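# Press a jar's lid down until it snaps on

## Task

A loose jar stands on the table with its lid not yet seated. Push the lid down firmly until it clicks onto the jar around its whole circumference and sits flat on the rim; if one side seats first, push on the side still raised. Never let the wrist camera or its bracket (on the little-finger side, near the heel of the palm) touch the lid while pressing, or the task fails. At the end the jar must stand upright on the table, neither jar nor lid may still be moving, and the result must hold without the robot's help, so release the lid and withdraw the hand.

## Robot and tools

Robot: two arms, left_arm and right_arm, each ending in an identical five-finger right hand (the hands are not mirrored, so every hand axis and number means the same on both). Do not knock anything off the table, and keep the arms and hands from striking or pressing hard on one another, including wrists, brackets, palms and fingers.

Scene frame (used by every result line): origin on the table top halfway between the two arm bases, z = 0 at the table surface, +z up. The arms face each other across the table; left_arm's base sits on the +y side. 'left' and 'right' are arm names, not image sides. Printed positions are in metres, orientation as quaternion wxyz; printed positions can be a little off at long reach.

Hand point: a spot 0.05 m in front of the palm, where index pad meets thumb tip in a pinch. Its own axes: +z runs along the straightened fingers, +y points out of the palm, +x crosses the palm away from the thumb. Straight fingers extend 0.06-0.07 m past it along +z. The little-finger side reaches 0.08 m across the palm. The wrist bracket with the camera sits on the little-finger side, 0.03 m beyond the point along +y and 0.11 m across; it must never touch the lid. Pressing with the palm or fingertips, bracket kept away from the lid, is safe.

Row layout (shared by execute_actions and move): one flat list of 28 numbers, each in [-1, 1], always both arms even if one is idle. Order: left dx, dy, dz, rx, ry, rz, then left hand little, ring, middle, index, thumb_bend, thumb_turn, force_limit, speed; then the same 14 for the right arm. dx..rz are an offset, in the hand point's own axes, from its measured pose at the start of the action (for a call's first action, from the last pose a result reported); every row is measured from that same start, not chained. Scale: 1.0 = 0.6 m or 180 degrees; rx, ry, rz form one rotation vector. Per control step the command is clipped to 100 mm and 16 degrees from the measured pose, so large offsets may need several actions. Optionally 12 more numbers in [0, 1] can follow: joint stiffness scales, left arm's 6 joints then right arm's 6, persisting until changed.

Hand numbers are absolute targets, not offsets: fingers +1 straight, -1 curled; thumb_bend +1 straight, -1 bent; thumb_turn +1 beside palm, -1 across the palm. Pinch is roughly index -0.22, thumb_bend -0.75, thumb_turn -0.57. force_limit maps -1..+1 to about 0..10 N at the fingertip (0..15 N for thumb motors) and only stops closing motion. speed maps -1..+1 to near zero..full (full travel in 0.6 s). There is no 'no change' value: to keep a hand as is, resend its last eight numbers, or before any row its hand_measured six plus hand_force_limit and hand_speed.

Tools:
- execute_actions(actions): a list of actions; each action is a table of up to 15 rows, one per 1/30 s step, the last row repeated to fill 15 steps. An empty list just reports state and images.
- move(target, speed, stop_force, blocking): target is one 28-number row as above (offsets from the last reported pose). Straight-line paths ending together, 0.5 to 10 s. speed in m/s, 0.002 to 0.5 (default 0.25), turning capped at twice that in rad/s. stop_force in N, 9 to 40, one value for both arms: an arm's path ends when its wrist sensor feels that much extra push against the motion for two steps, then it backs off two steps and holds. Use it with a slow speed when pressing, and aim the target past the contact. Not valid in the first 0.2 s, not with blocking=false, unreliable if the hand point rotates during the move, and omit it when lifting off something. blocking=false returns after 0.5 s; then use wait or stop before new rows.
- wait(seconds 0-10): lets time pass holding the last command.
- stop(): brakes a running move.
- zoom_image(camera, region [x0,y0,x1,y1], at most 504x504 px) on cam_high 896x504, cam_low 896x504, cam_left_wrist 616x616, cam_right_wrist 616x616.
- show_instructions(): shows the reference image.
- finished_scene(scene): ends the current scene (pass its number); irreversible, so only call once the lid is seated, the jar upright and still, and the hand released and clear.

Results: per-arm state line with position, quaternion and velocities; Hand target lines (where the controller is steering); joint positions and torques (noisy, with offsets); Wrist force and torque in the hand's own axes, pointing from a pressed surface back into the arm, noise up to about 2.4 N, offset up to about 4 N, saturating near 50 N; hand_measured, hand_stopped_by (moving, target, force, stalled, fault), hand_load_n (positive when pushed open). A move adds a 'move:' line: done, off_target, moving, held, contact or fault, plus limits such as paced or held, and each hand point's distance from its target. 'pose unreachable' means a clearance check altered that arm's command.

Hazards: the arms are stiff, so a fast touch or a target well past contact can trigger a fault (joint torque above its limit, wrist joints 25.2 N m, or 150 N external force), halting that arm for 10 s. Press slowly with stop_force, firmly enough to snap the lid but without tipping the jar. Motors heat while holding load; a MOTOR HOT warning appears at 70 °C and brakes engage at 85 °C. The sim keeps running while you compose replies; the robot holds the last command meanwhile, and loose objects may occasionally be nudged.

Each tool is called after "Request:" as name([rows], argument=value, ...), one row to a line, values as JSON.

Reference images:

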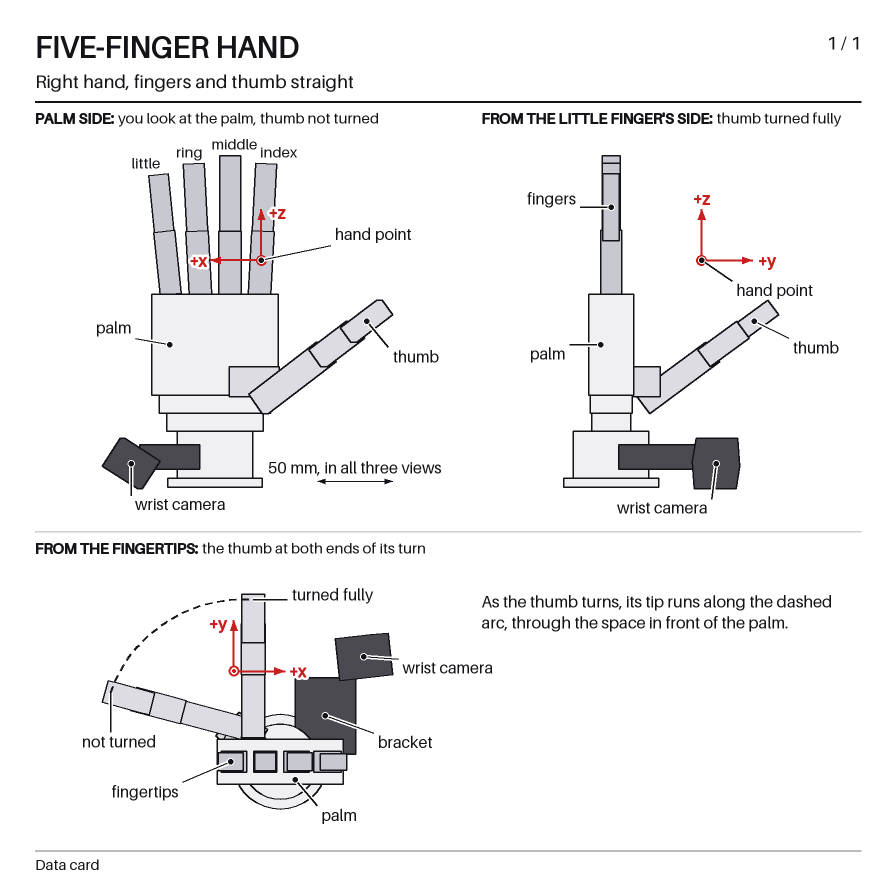

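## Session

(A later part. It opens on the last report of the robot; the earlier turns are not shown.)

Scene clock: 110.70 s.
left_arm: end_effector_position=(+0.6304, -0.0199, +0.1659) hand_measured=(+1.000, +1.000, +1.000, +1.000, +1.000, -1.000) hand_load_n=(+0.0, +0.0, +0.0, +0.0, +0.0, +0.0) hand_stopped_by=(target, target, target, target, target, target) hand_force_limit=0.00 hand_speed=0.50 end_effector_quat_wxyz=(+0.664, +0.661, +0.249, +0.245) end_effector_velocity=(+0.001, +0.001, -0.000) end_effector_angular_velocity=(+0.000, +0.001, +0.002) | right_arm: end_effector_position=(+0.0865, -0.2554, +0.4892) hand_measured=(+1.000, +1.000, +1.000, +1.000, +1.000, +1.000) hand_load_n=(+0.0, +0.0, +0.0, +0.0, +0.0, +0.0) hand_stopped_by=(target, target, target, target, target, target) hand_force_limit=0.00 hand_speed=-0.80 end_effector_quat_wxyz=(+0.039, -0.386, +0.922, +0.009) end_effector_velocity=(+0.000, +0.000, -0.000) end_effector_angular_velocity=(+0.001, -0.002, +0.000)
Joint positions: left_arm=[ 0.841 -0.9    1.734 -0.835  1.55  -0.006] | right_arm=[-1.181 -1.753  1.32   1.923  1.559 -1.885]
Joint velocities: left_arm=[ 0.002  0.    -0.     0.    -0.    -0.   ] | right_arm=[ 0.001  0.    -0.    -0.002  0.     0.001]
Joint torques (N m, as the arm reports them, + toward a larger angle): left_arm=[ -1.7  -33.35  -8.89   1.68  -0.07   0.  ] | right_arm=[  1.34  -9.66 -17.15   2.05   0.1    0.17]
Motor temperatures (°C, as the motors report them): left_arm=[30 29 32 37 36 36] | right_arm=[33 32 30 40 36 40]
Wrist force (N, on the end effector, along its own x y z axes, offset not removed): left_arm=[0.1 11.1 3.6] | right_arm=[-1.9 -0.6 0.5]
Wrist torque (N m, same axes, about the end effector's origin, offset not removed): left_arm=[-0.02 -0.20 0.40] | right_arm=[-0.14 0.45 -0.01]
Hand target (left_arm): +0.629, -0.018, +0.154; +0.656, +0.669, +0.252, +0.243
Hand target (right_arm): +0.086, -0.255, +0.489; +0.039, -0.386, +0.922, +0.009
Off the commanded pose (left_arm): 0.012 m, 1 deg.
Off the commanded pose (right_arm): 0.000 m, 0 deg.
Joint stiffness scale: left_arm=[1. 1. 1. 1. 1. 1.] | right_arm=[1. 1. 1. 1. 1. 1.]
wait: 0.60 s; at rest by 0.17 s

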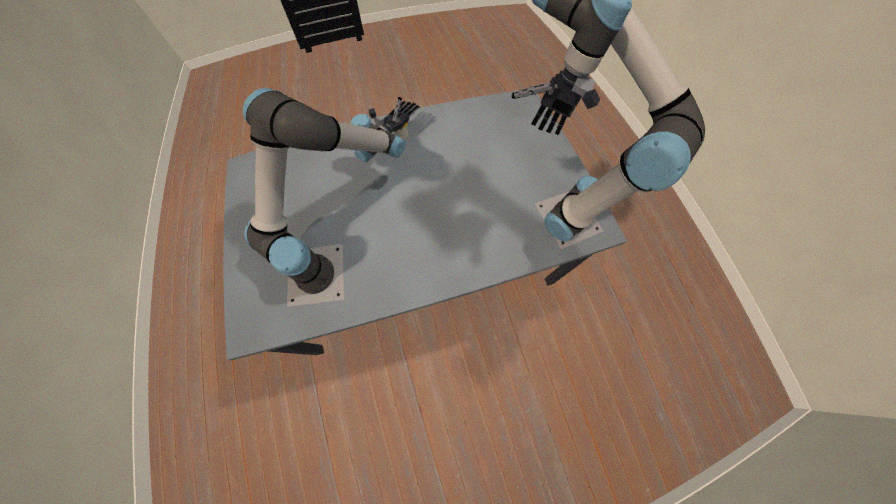

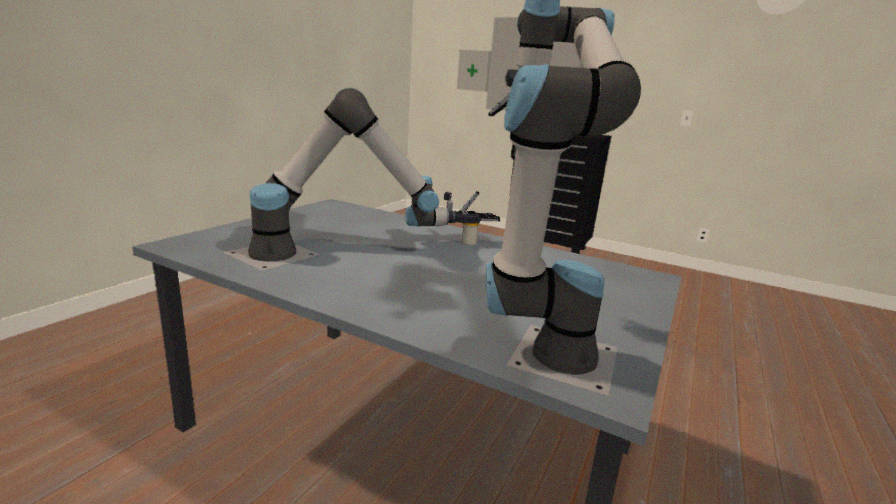

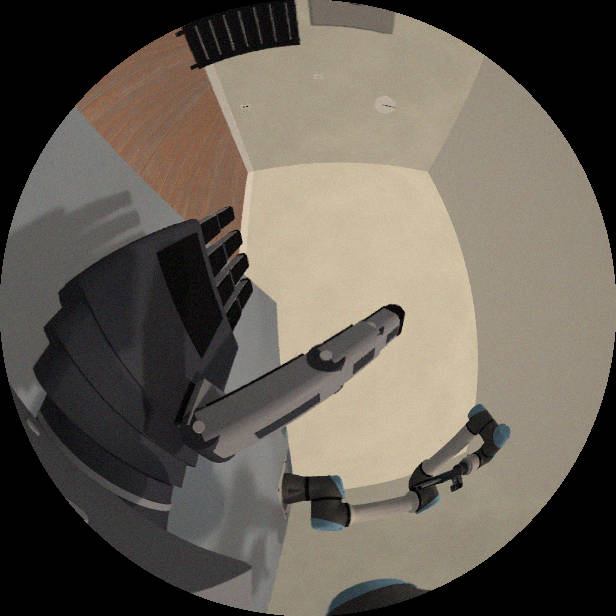

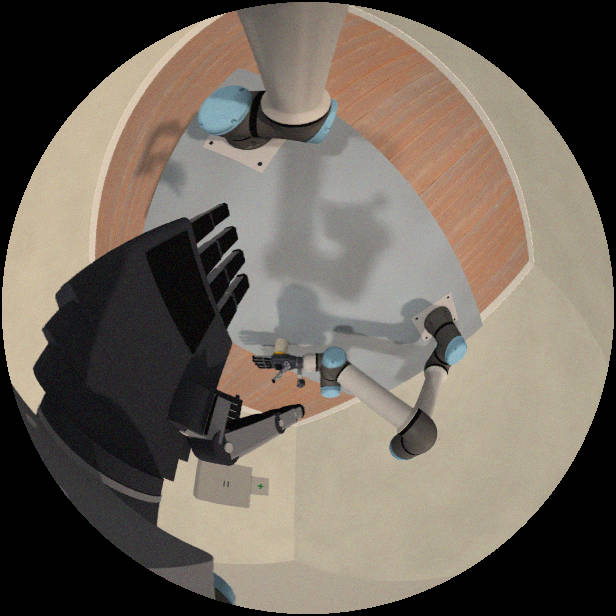

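Request:
move(target=[0,0.03,0,0.001,0,0, 1,1,1,1,1,-1,0,0.5, 0,0,0,0,0,0, 1,1,1,1,1,1,0,-0.8], speed=0.1)

Request:
move(target=[-0.2387,0.111,-0.2413,0,0,0, 1,1,1,1,1,-1,0,0.5, 0,0,0,0,0,0, 1,1,1,1,1,1,0,-0.8], speed=0.3)

Request:
zoom_image(camera="cam_left_wrist", region=[90, 120, 200, 230])

Request:
zoom_image(camera="cam_low", region=[430, 200, 510, 260])

Scene clock: 119.93 s.
left_arm: end_effector_position=(+0.6300, -0.0195, +0.1825) hand_measured=(+1.000, +1.000, +1.000, +1.000, +1.000, -1.000) hand_load_n=(+0.0, +0.0, +0.0, +0.0, +0.0, +0.0) hand_stopped_by=(target, target, target, target, target, target) hand_force_limit=0.00 hand_speed=0.50 end_effector_quat_wxyz=(+0.662, +0.663, +0.250, +0.245) end_effector_velocity=(+0.000, +0.001, -0.002) end_effector_angular_velocity=(+0.009, +0.007, +0.001) | right_arm: end_effector_position=(+0.0865, -0.2554, +0.4892) hand_measured=(+1.000, +1.000, +1.000, +1.000, +1.000, +1.000) hand_load_n=(+0.0, +0.0, +0.0, +0.0, +0.0, +0.0) hand_stopped_by=(target, target, target, target, target, target) hand_force_limit=0.00 hand_speed=-0.80 end_effector_quat_wxyz=(+0.039, -0.386, +0.922, +0.009) end_effector_velocity=(-0.000, +0.000, -0.000) end_effector_angular_velocity=(-0.000, -0.000, +0.001)
Joint positions: left_arm=[ 0.841 -0.931  1.73  -0.795  1.55  -0.006] | right_arm=[-1.181 -1.753  1.32   1.923  1.559 -1.885]
Joint velocities: left_arm=[ 0.001 -0.001  0.     0.012 -0.    -0.   ] | right_arm=[ 0.001  0.     0.001 -0.001  0.    -0.001]
Joint torques (N m, as the arm reports them, + toward a larger angle): left_arm=[ -1.74 -39.66 -17.18  -1.4   -0.17   0.03] | right_arm=[  0.09  -9.47 -17.31   2.14   0.08   0.13]
Motor temperatures (°C, as the motors report them): left_arm=[30 29 32 37 36 36] | right_arm=[33 32 30 40 36 40]
Wrist force (N, on the end effector, along its own x y z axes, offset not removed): left_arm=[-2.2 0.9 -2.1] | right_arm=[-0.1 0.5 -0.5]
Wrist torque (N m, same axes, about the end effector's origin, offset not removed): left_arm=[0.27 0.60 -0.34] | right_arm=[0.11 0.27 0.07]
Hand target (left_arm): +0.630, -0.020, +0.184; +0.663, +0.662, +0.250, +0.245
Hand target (right_arm): +0.086, -0.255, +0.489; +0.039, -0.386, +0.922, +0.009
Off the commanded pose (left_arm): 0.002 m, 0 deg.
Off the commanded pose (right_arm): 0.000 m, 0 deg.
Joint stiffness scale: left_arm=[1. 1. 1. 1. 1. 1.] | right_arm=[1. 1. 1. 1. 1. 1.]
move: done

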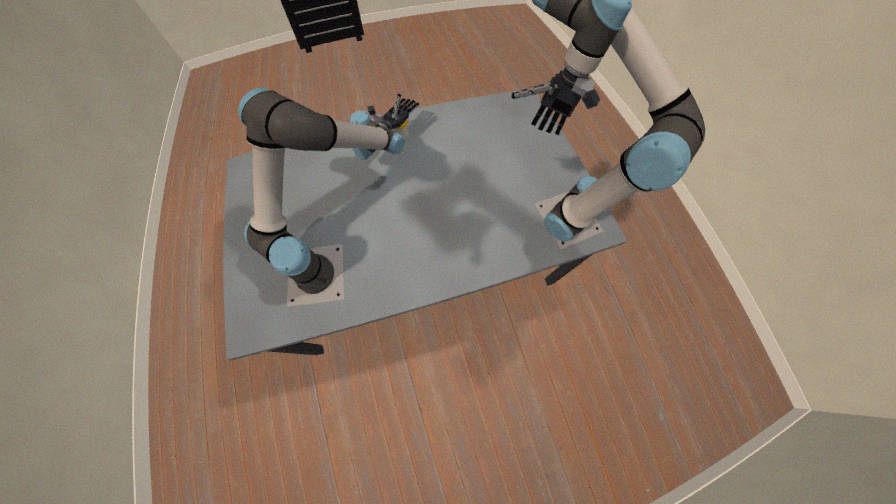

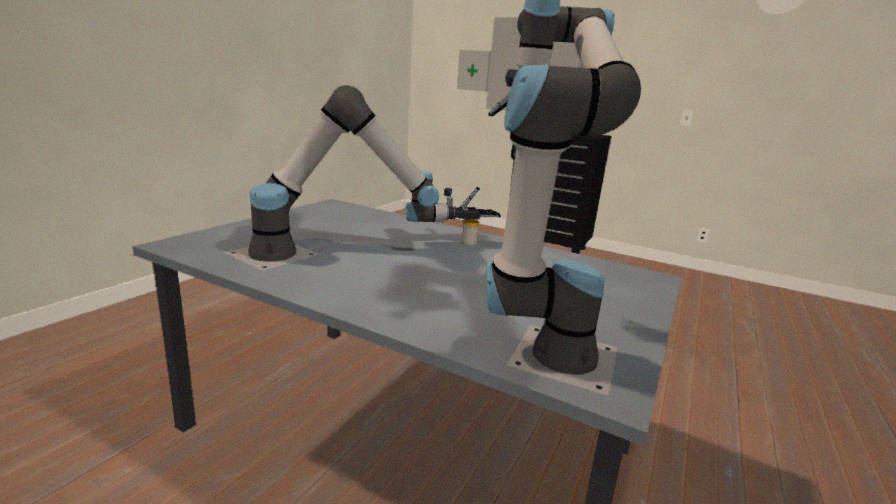

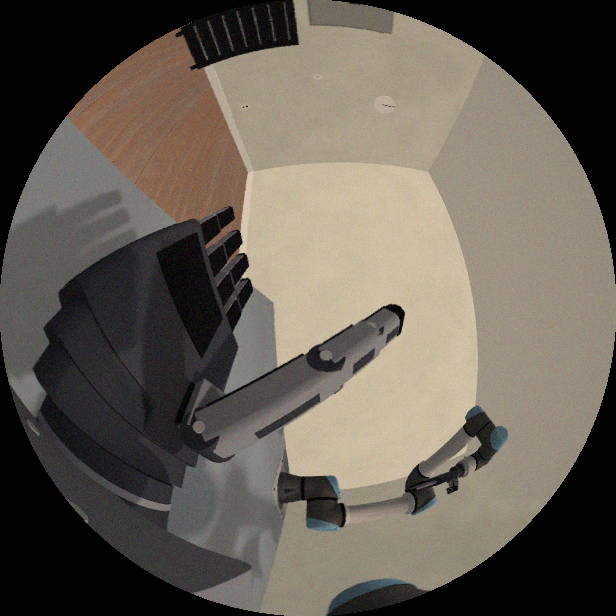

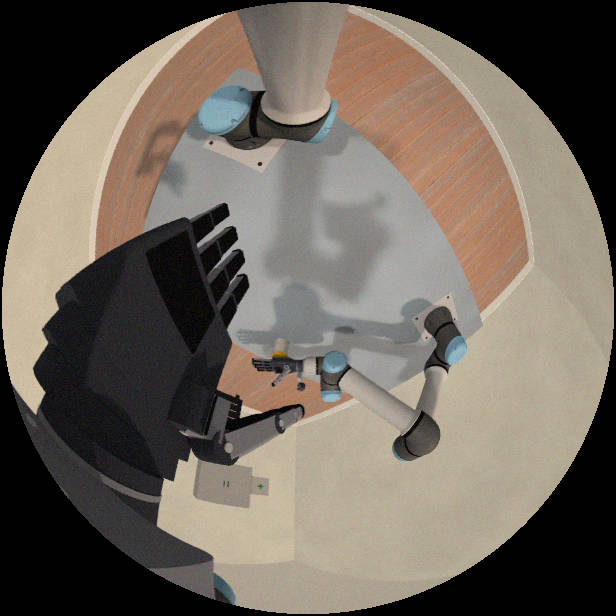

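Scene clock: 121.33 s.
left_arm: end_effector_position=(+0.4281, -0.0048, +0.2506) hand_measured=(+1.000, +1.000, +1.000, +1.000, +1.000, -1.000) hand_load_n=(+0.0, +0.0, +0.0, +0.0, +0.0, +0.0) hand_stopped_by=(target, target, target, target, target, target) hand_force_limit=0.00 hand_speed=0.50 end_effector_quat_wxyz=(+0.663, +0.662, +0.249, +0.245) end_effector_velocity=(+0.001, +0.002, -0.001) end_effector_angular_velocity=(+0.005, +0.003, +0.016) | right_arm: end_effector_position=(+0.0865, -0.2554, +0.4892) hand_measured=(+1.000, +1.000, +1.000, +1.000, +1.000, +1.000) hand_load_n=(+0.0, +0.0, +0.0, +0.0, +0.0, +0.0) hand_stopped_by=(target, target, target, target, target, target) hand_force_limit=0.00 hand_speed=-0.80 end_effector_quat_wxyz=(+0.039, -0.386, +0.922, +0.009) end_effector_velocity=(+0.000, +0.000, +0.000) end_effector_angular_velocity=(+0.001, -0.001, +0.000)
Joint positions: left_arm=[ 0.457 -1.344  2.163 -0.816  1.167 -0.007] | right_arm=[-1.181 -1.753  1.32   1.923  1.559 -1.885]
Joint velocities: left_arm=[-0.006 -0.002  0.002  0.006 -0.021 -0.002] | right_arm=[-0.001 -0.    -0.    -0.001  0.    -0.001]
Joint torques (N m, as the arm reports them, + toward a larger angle): left_arm=[ -2.41 -24.77 -13.16  -0.87  -0.5   -0.25] | right_arm=[  0.78  -9.76 -17.51   2.18   0.13   0.25]
Motor temperatures (°C, as the motors report them): left_arm=[30 29 32 37 36 36] | right_arm=[33 32 30 40 36 40]
Wrist force (N, on the end effector, along its own x y z axes, offset not removed): left_arm=[-0.7 -3.6 2.7] | right_arm=[-0.3 -1.8 0.9]
Wrist torque (N m, same axes, about the end effector's origin, offset not removed): left_arm=[-0.56 -0.14 -0.34] | right_arm=[-0.33 0.14 -0.06]
Hand target (left_arm): +0.427, -0.004, +0.250; +0.662, +0.663, +0.250, +0.245
Hand target (right_arm): +0.086, -0.255, +0.489; +0.039, -0.386, +0.922, +0.009
Off the commanded pose (left_arm): 0.001 m, 0 deg.
Off the commanded pose (right_arm): 0.000 m, 0 deg.
Joint stiffness scale: left_arm=[1. 1. 1. 1. 1. 1.] | right_arm=[1. 1. 1. 1. 1. 1.]
move: done

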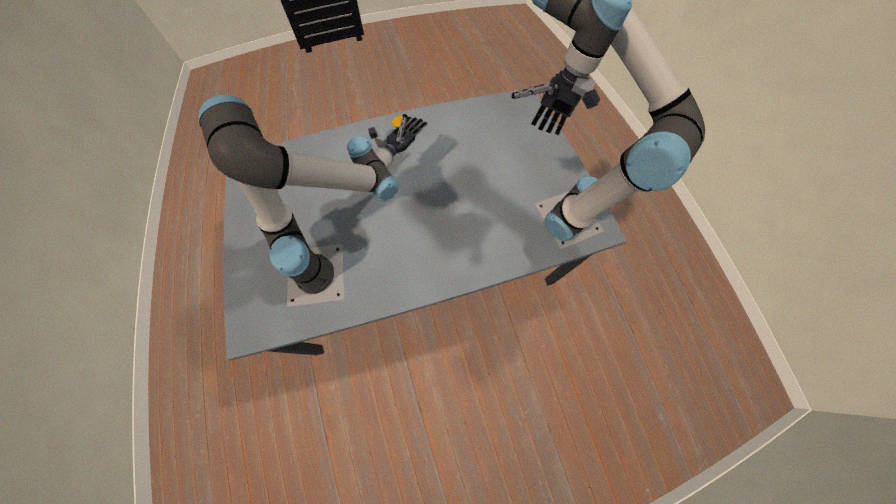

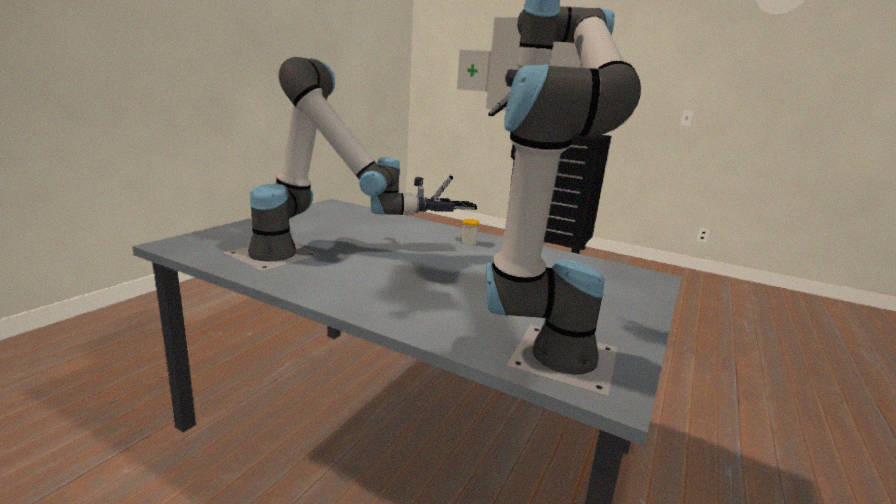

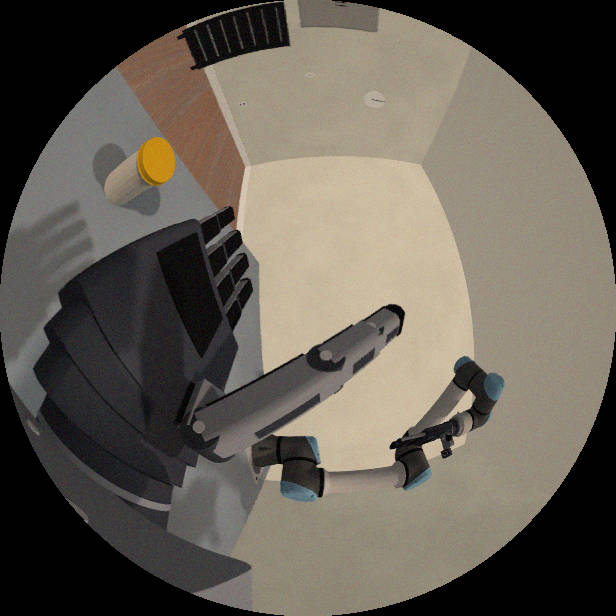

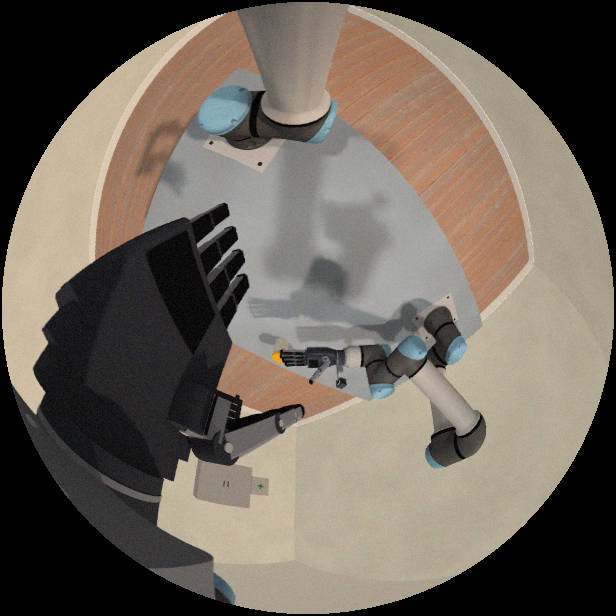

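Region (90, 120, 200, 230) of cam_left_wrist's 616x616 image, scaled by 4.582, with more detail than that image has.

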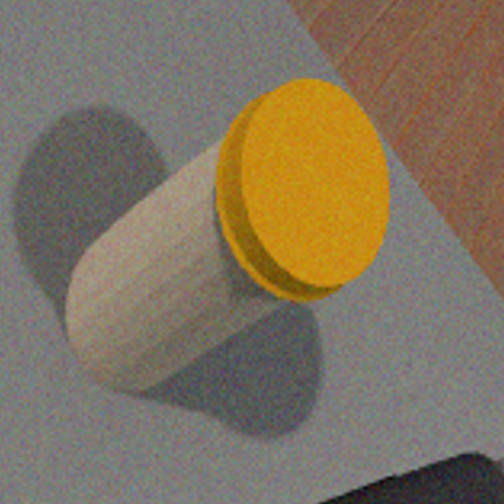

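Region (430, 200, 510, 260) of cam_low's 896x504 image, scaled by 6.300, with more detail than that image has; it fills the top 378 rows of this view, and the rest is white.

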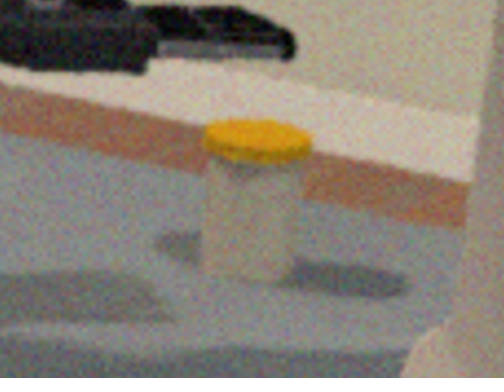

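Request:
finished_scene(scene=1)

The scene is finished: the task was done.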